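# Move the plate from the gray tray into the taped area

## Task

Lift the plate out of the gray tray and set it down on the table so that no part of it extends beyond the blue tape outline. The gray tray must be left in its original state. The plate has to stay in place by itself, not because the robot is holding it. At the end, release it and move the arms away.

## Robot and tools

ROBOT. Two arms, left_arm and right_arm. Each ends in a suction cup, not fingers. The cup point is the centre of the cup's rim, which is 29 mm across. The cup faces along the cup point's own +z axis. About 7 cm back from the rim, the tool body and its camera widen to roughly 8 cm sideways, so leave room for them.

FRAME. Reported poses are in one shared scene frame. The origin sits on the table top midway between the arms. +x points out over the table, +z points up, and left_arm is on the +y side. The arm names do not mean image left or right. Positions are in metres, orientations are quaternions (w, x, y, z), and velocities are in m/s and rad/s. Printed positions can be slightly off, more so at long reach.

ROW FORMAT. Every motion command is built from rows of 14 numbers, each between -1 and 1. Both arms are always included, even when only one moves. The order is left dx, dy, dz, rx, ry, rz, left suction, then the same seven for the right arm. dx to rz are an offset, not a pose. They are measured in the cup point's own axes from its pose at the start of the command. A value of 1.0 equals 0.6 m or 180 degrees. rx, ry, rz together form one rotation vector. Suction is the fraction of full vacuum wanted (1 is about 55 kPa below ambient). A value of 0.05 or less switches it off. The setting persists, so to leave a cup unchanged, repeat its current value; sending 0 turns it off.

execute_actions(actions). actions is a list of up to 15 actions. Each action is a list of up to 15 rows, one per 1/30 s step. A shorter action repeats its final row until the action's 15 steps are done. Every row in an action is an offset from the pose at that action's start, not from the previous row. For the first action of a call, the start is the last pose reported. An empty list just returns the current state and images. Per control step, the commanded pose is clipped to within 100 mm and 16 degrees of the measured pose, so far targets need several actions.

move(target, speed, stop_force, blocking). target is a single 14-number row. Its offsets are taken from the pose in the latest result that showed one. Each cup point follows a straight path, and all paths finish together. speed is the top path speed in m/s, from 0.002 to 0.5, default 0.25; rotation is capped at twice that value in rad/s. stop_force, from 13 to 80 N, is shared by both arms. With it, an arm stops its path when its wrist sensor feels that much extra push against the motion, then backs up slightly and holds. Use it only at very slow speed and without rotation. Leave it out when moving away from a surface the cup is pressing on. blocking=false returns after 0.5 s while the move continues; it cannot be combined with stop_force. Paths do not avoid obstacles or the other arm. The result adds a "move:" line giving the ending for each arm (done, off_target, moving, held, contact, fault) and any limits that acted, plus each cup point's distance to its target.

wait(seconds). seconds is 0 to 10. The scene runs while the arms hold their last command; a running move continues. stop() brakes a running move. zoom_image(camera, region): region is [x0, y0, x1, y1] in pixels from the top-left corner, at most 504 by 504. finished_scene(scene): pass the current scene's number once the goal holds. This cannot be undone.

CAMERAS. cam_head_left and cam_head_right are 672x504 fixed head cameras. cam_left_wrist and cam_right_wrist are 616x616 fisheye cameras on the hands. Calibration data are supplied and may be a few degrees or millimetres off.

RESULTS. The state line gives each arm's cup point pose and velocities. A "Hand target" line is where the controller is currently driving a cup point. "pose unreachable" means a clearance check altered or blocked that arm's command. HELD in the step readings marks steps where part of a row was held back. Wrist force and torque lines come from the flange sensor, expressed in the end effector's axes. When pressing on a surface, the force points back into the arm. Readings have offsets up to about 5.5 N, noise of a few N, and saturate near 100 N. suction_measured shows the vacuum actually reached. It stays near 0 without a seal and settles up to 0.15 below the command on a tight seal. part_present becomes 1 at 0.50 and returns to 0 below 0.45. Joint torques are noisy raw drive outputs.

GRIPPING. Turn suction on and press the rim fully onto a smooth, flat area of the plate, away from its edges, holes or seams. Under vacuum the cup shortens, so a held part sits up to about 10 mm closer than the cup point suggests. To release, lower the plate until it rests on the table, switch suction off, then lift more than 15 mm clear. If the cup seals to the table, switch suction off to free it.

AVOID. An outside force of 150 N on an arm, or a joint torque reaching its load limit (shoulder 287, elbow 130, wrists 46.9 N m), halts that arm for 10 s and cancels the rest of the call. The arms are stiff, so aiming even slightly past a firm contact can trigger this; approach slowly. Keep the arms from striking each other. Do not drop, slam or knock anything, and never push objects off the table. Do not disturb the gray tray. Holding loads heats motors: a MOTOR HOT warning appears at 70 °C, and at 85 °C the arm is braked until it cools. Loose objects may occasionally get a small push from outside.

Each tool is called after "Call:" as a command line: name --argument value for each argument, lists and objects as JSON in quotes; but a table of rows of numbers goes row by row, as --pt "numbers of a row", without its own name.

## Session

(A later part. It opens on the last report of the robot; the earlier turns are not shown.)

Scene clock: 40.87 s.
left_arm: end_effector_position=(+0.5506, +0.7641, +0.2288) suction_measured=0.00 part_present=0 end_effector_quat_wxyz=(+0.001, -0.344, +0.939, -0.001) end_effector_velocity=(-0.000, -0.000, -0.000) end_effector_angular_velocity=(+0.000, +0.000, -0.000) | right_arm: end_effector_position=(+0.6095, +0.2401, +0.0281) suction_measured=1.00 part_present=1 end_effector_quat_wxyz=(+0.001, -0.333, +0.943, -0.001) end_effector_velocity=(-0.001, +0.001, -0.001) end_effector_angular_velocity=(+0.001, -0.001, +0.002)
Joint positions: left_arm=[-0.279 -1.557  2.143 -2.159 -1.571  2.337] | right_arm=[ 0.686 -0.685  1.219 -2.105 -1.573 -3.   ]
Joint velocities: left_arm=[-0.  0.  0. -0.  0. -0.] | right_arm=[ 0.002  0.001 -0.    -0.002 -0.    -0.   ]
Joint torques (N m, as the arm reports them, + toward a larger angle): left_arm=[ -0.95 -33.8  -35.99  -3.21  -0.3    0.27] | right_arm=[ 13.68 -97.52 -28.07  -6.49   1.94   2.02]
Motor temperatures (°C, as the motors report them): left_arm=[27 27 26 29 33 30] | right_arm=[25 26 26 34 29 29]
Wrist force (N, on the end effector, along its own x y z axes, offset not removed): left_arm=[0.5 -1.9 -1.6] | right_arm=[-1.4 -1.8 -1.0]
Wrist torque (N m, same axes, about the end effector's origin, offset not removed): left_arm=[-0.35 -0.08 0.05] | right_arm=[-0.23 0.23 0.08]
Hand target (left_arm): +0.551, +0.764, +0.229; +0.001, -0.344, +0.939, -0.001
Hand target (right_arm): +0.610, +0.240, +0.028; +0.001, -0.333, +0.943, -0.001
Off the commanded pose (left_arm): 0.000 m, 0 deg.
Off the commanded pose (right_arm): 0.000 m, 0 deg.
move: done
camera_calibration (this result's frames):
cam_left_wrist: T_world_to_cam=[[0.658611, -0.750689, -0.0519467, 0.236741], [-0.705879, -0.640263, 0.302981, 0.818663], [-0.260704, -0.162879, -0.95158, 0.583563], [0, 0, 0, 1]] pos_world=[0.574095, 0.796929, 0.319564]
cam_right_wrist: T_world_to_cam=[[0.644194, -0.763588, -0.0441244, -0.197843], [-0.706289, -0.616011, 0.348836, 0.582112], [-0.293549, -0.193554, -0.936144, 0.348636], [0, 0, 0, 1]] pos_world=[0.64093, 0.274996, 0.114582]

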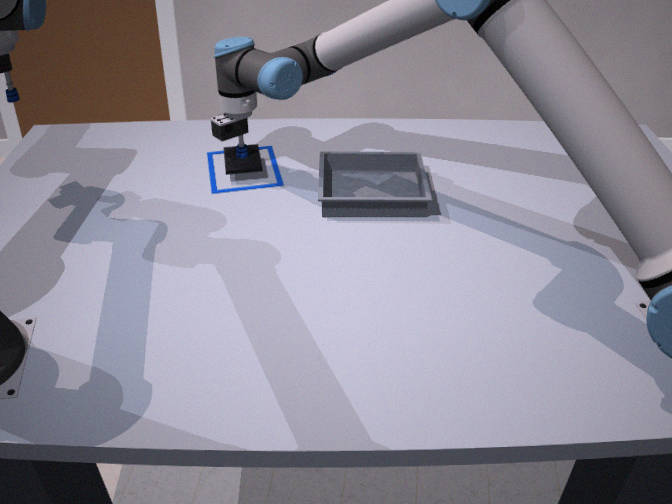

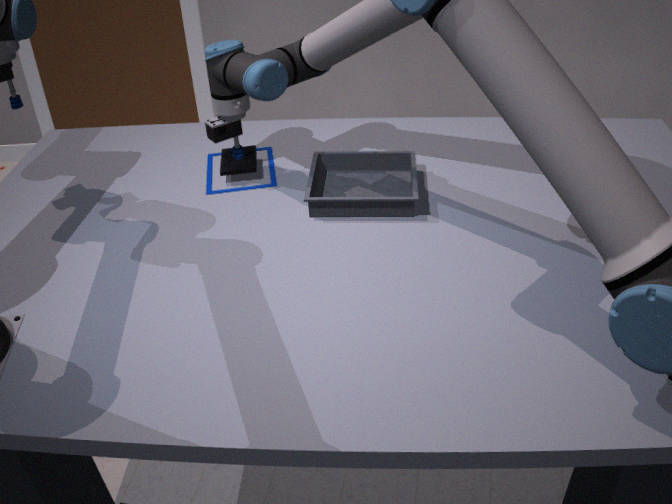

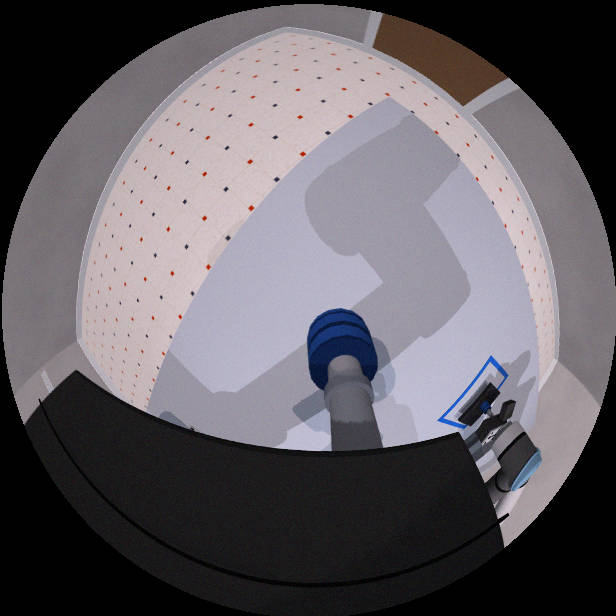

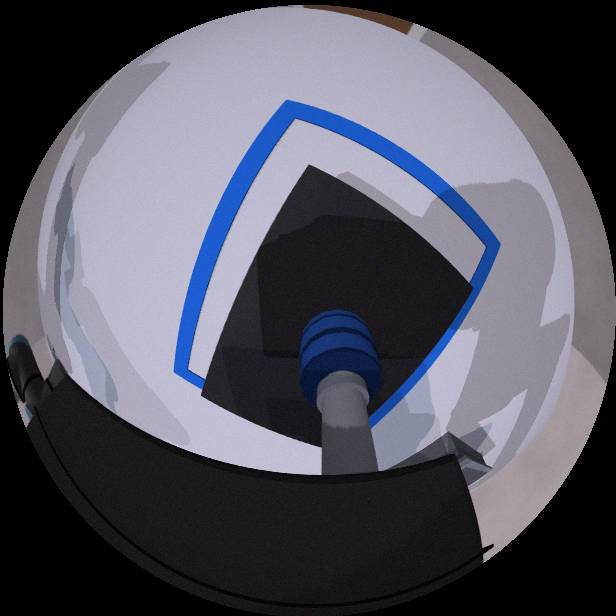

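Good (parallax accounts for the near side).

Call:
move --target '[0,0,0,0,0,0,0,0,0,0.07,0,0,0,1]' --speed 0.012 --stop_force 13

Call:
execute_actions --actions '[[[0,0,0,0,0,0,0,0,0,0,0,0,0,0]]]'

Call:
move --target '[0,0,0,0,0,0,0,0,0,-0.2,0,0,0,0]' --speed 0.15

Scene clock: 47.07 s.
left_arm: end_effector_position=(+0.5506, +0.7641, +0.2288) suction_measured=0.00 part_present=0 end_effector_quat_wxyz=(+0.001, -0.344, +0.939, -0.001) end_effector_velocity=(-0.000, +0.000, -0.000) end_effector_angular_velocity=(+0.000, +0.001, +0.000) | right_arm: end_effector_position=(+0.6097, +0.2403, +0.0017) suction_measured=0.98 part_present=1 end_effector_quat_wxyz=(+0.001, -0.333, +0.943, -0.001) end_effector_velocity=(+0.000, -0.002, +0.001) end_effector_angular_velocity=(-0.003, +0.002, -0.000)
Joint positions: left_arm=[-0.279 -1.557  2.143 -2.159 -1.571  2.337] | right_arm=[ 0.686 -0.661  1.225 -2.136 -1.573 -3.   ]
Joint velocities: left_arm=[ 0.    -0.     0.     0.001  0.    -0.   ] | right_arm=[-0.001 -0.001 -0.     0.005 -0.001 -0.001]
Joint torques (N m, as the arm reports them, + toward a larger angle): left_arm=[  0.08 -34.86 -35.49  -2.88  -0.39  -0.07] | right_arm=[ -6.37 -94.31 -19.64   2.93   1.37   1.12]
Motor temperatures (°C, as the motors report them): left_arm=[27 27 26 29 33 30] | right_arm=[25 26 26 34 29 29]
Wrist force (N, on the end effector, along its own x y z axes, offset not removed): left_arm=[-4.5 1.3 -2.3] | right_arm=[5.0 0.0 -18.8]
Wrist torque (N m, same axes, about the end effector's origin, offset not removed): left_arm=[0.02 0.88 0.20] | right_arm=[-0.07 -0.86 -0.11]
Hand target (left_arm): +0.551, +0.764, +0.229; +0.001, -0.344, +0.939, -0.001
Hand target (right_arm): +0.610, +0.240, +0.002; +0.001, -0.333, +0.943, -0.001
Off the commanded pose (left_arm): 0.000 m, 0 deg.
Off the commanded pose (right_arm): 0.016 m, 0 deg.
move: contact (right_arm)
camera_calibration (this result's frames):
cam_right_wrist: T_world_to_cam=[[0.644208, -0.763573, -0.0441843, -0.198998], [-0.70641, -0.616139, 0.348364, 0.591618], [-0.293225, -0.193207, -0.936317, 0.323694], [0, 0, 0, 1]] pos_world=[0.641036, 0.27511, 0.0881886]

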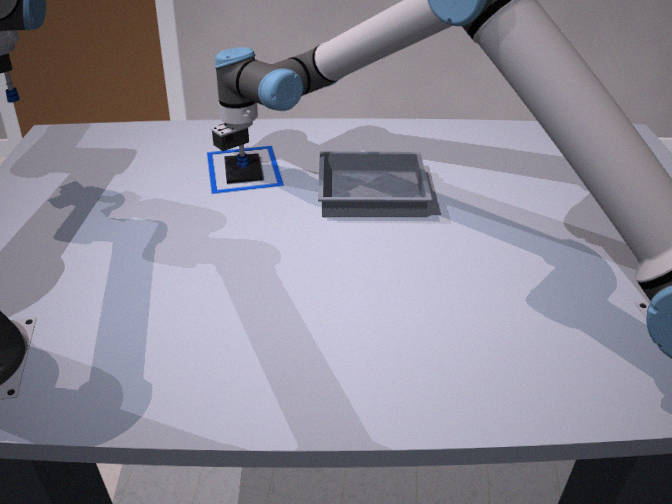

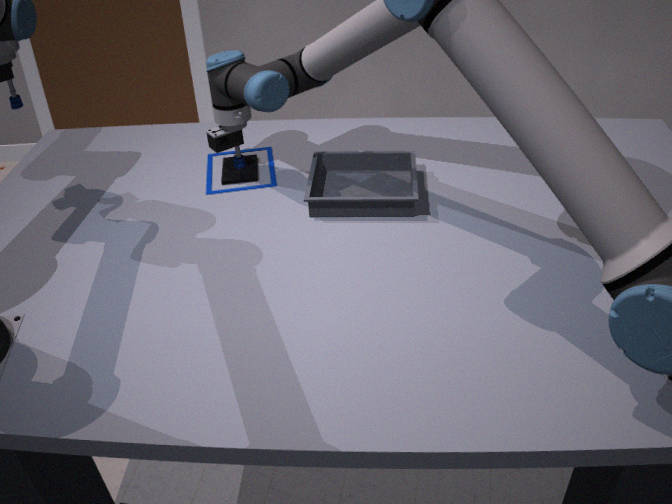

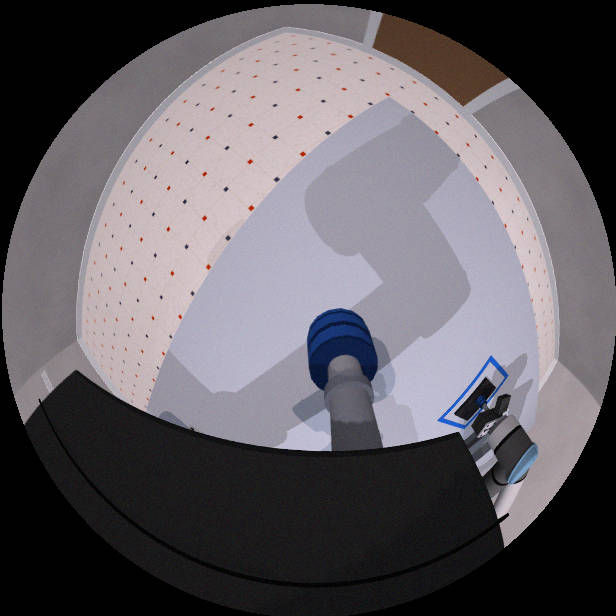

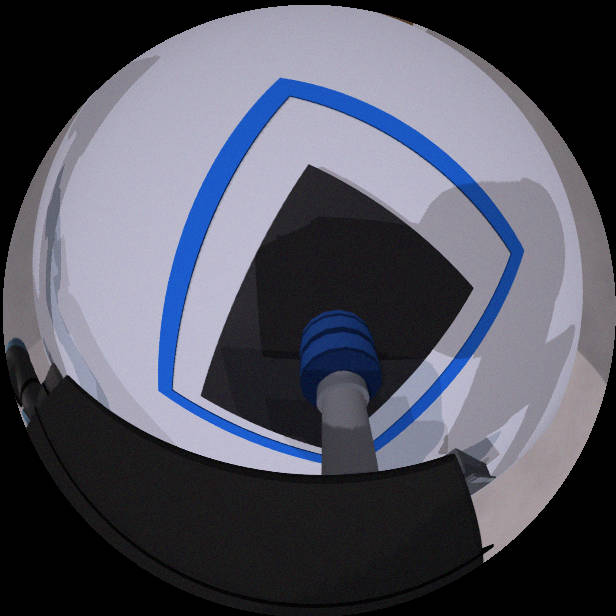

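Scene clock: 47.57 s.
left_arm: end_effector_position=(+0.5506, +0.7641, +0.2288) suction_measured=0.00 part_present=0 end_effector_quat_wxyz=(+0.001, -0.344, +0.939, -0.001) end_effector_velocity=(+0.000, -0.000, -0.000) end_effector_angular_velocity=(+0.000, -0.000, -0.001) | right_arm: end_effector_position=(+0.6097, +0.2403, +0.0017) suction_measured=0.00 part_present=0 end_effector_quat_wxyz=(+0.001, -0.333, +0.943, -0.001) end_effector_velocity=(+0.001, +0.001, +0.001) end_effector_angular_velocity=(+0.002, -0.002, +0.000)
Joint positions: left_arm=[-0.279 -1.557  2.143 -2.159 -1.571  2.337] | right_arm=[ 0.686 -0.661  1.225 -2.136 -1.573 -3.   ]
Joint velocities: left_arm=[-0. -0.  0. -0.  0.  0.] | right_arm=[ 0.     0.    -0.002 -0.001 -0.     0.   ]
Joint torques (N m, as the arm reports them, + toward a larger angle): left_arm=[ -0.85 -36.57 -36.42  -3.02  -0.84   0.11] | right_arm=[ -6.18 -73.68 -18.91  -2.83   1.86   0.52]
Motor temperatures (°C, as the motors report them): left_arm=[27 27 26 29 33 30] | right_arm=[25 26 26 34 29 29]
Wrist force (N, on the end effector, along its own x y z axes, offset not removed): left_arm=[-2.0 -1.9 -1.1] | right_arm=[3.9 -1.0 -28.7]
Wrist torque (N m, same axes, about the end effector's origin, offset not removed): left_arm=[-0.43 0.16 0.00] | right_arm=[-0.23 -0.47 -0.02]
Hand target (left_arm): +0.551, +0.764, +0.229; +0.001, -0.344, +0.939, -0.001
Hand target (right_arm): +0.610, +0.240, +0.002; +0.001, -0.333, +0.943, -0.001
Off the commanded pose (left_arm): 0.000 m, 0 deg.
Off the commanded pose (right_arm): 0.000 m, 0 deg.
Step readings (end_effector_position):
0: left_arm (+0.5506, +0.7641, +0.2288) | right_arm (+0.6097, +0.2403, +0.0017)
1: left_arm (+0.5506, +0.7641, +0.2288) | right_arm (+0.6097, +0.2403, +0.0017)
2: left_arm (+0.5506, +0.7641, +0.2288) | right_arm (+0.6097, +0.2403, +0.0017)
4: left_arm (+0.5506, +0.7641, +0.2288) | right_arm (+0.6097, +0.2403, +0.0017)
8: left_arm (+0.5506, +0.7641, +0.2288) | right_arm (+0.6097, +0.2403, +0.0017)
15: end_effector_position above
camera_calibration (this result's frames):
cam_left_wrist: T_world_to_cam=[[0.658611, -0.750689, -0.0519466, 0.236741], [-0.705879, -0.640263, 0.302981, 0.818663], [-0.260704, -0.162879, -0.95158, 0.583563], [0, 0, 0, 1]] pos_world=[0.574095, 0.796929, 0.319564]
cam_right_wrist: T_world_to_cam=[[0.644206, -0.763575, -0.0441769, -0.198996], [-0.706395, -0.616123, 0.348423, 0.591569], [-0.293265, -0.19325, -0.936296, 0.32377], [0, 0, 0, 1]] pos_world=[0.641026, 0.275099, 0.0882374]

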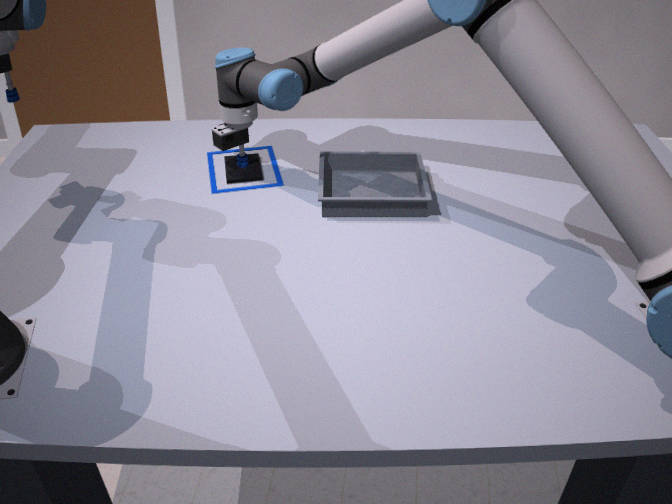

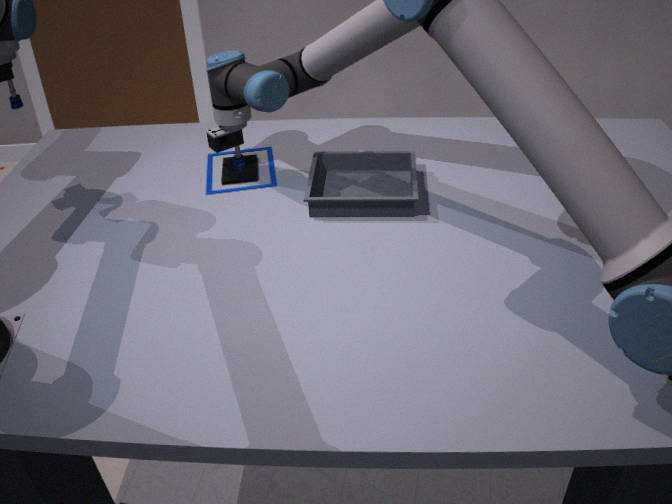

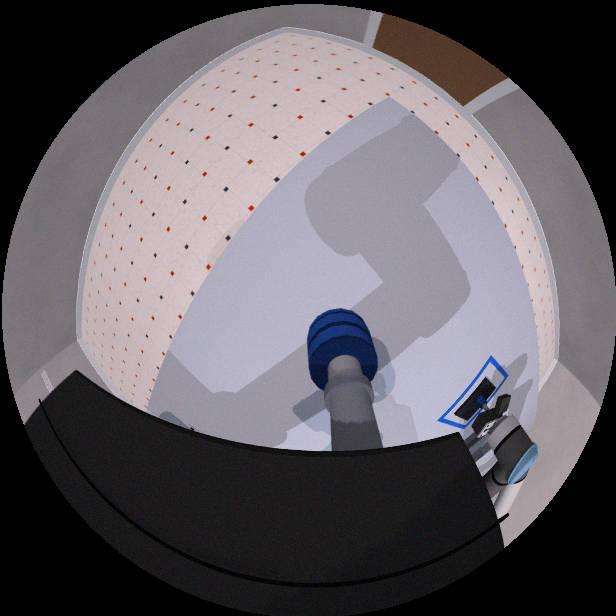

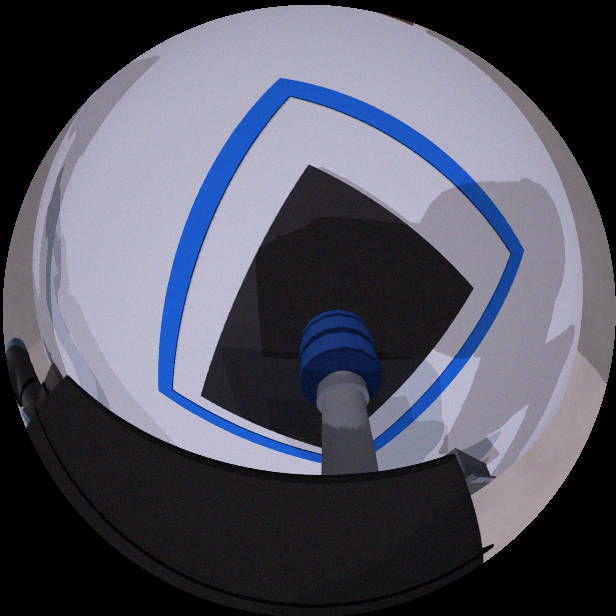

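Scene clock: 48.83 s.
left_arm: end_effector_position=(+0.5506, +0.7641, +0.2288) suction_measured=0.00 part_present=0 end_effector_quat_wxyz=(+0.001, -0.344, +0.939, -0.001) end_effector_velocity=(+0.000, +0.000, +0.000) end_effector_angular_velocity=(-0.000, -0.000, +0.001) | right_arm: end_effector_position=(+0.6095, +0.2401, +0.1216) suction_measured=0.00 part_present=0 end_effector_quat_wxyz=(+0.001, -0.333, +0.943, -0.001) end_effector_velocity=(-0.000, -0.001, +0.001) end_effector_angular_velocity=(-0.001, +0.001, +0.000)
Joint positions: left_arm=[-0.279 -1.557  2.143 -2.159 -1.571  2.337] | right_arm=[ 0.686 -0.76   1.178 -1.99  -1.573 -3.   ]
Joint velocities: left_arm=[ 0.001 -0.    -0.     0.    -0.    -0.001] | right_arm=[-0.    -0.001  0.     0.002  0.    -0.001]
Joint torques (N m, as the arm reports them, + toward a larger angle): left_arm=[  1.38 -34.43 -36.17  -2.67  -0.79  -0.01] | right_arm=[   5.58 -117.08  -48.23   -0.67    2.2    -0.14]
Motor temperatures (°C, as the motors report them): left_arm=[27 27 26 29 33 30] | right_arm=[25 26 26 34 29 29]
Wrist force (N, on the end effector, along its own x y z axes, offset not removed): left_arm=[-5.4 2.3 -0.9] | right_arm=[0.4 -0.2 -0.1]
Wrist torque (N m, same axes, about the end effector's origin, offset not removed): left_arm=[0.06 0.73 0.04] | right_arm=[-0.04 0.04 -0.02]
Hand target (left_arm): +0.551, +0.764, +0.229; +0.001, -0.344, +0.939, -0.001
Hand target (right_arm): +0.609, +0.240, +0.122; +0.001, -0.333, +0.943, -0.001
Off the commanded pose (left_arm): 0.000 m, 0 deg.
Off the commanded pose (right_arm): 0.000 m, 0 deg.
move: done
camera_calibration (this result's frames):
cam_left_wrist: T_world_to_cam=[[0.658611, -0.750689, -0.0519468, 0.236741], [-0.705879, -0.640263, 0.302981, 0.818663], [-0.260704, -0.162879, -0.95158, 0.583563], [0, 0, 0, 1]] pos_world=[0.574095, 0.796929, 0.319564]
cam_right_wrist: T_world_to_cam=[[0.644172, -0.763604, -0.0441736, -0.193703], [-0.706415, -0.616085, 0.34845, 0.549574], [-0.293292, -0.193257, -0.936286, 0.43593], [0, 0, 0, 1]] pos_world=[0.64086, 0.274919, 0.2081]

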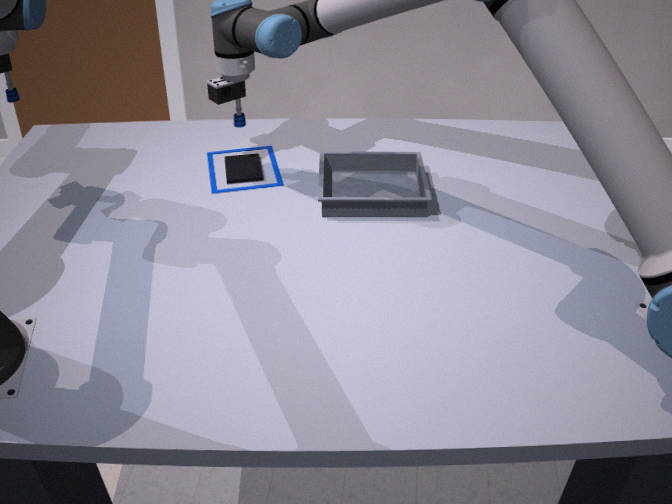

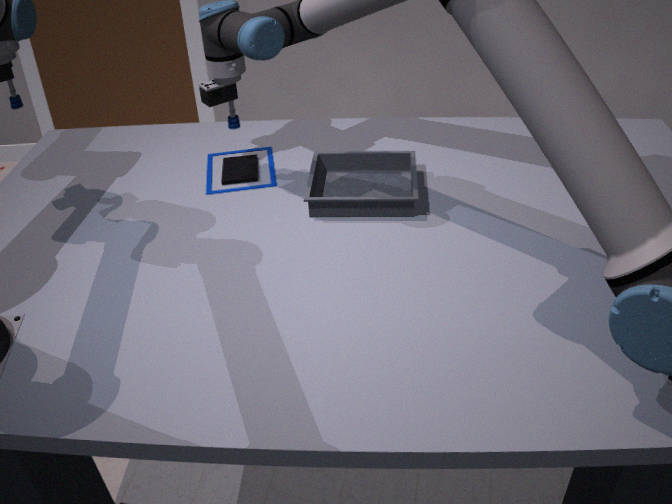

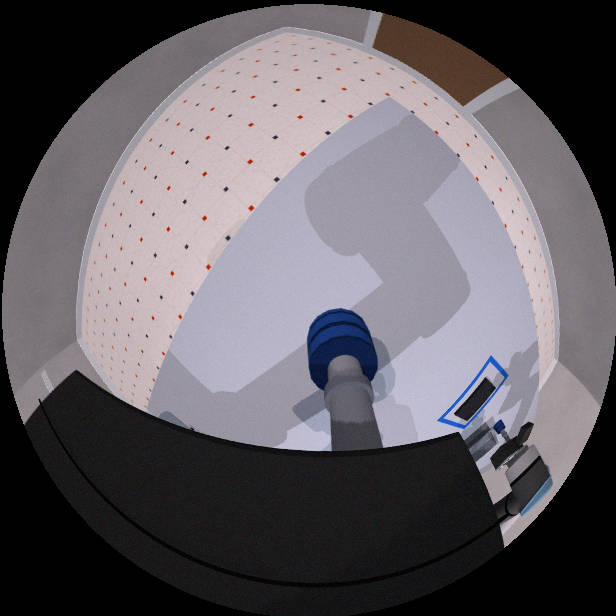

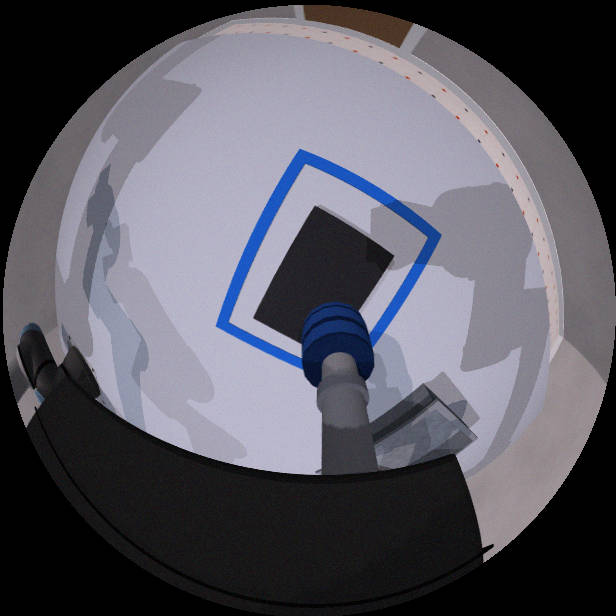

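Call:
finished_scene --scene 1

The scene is finished: the task was done.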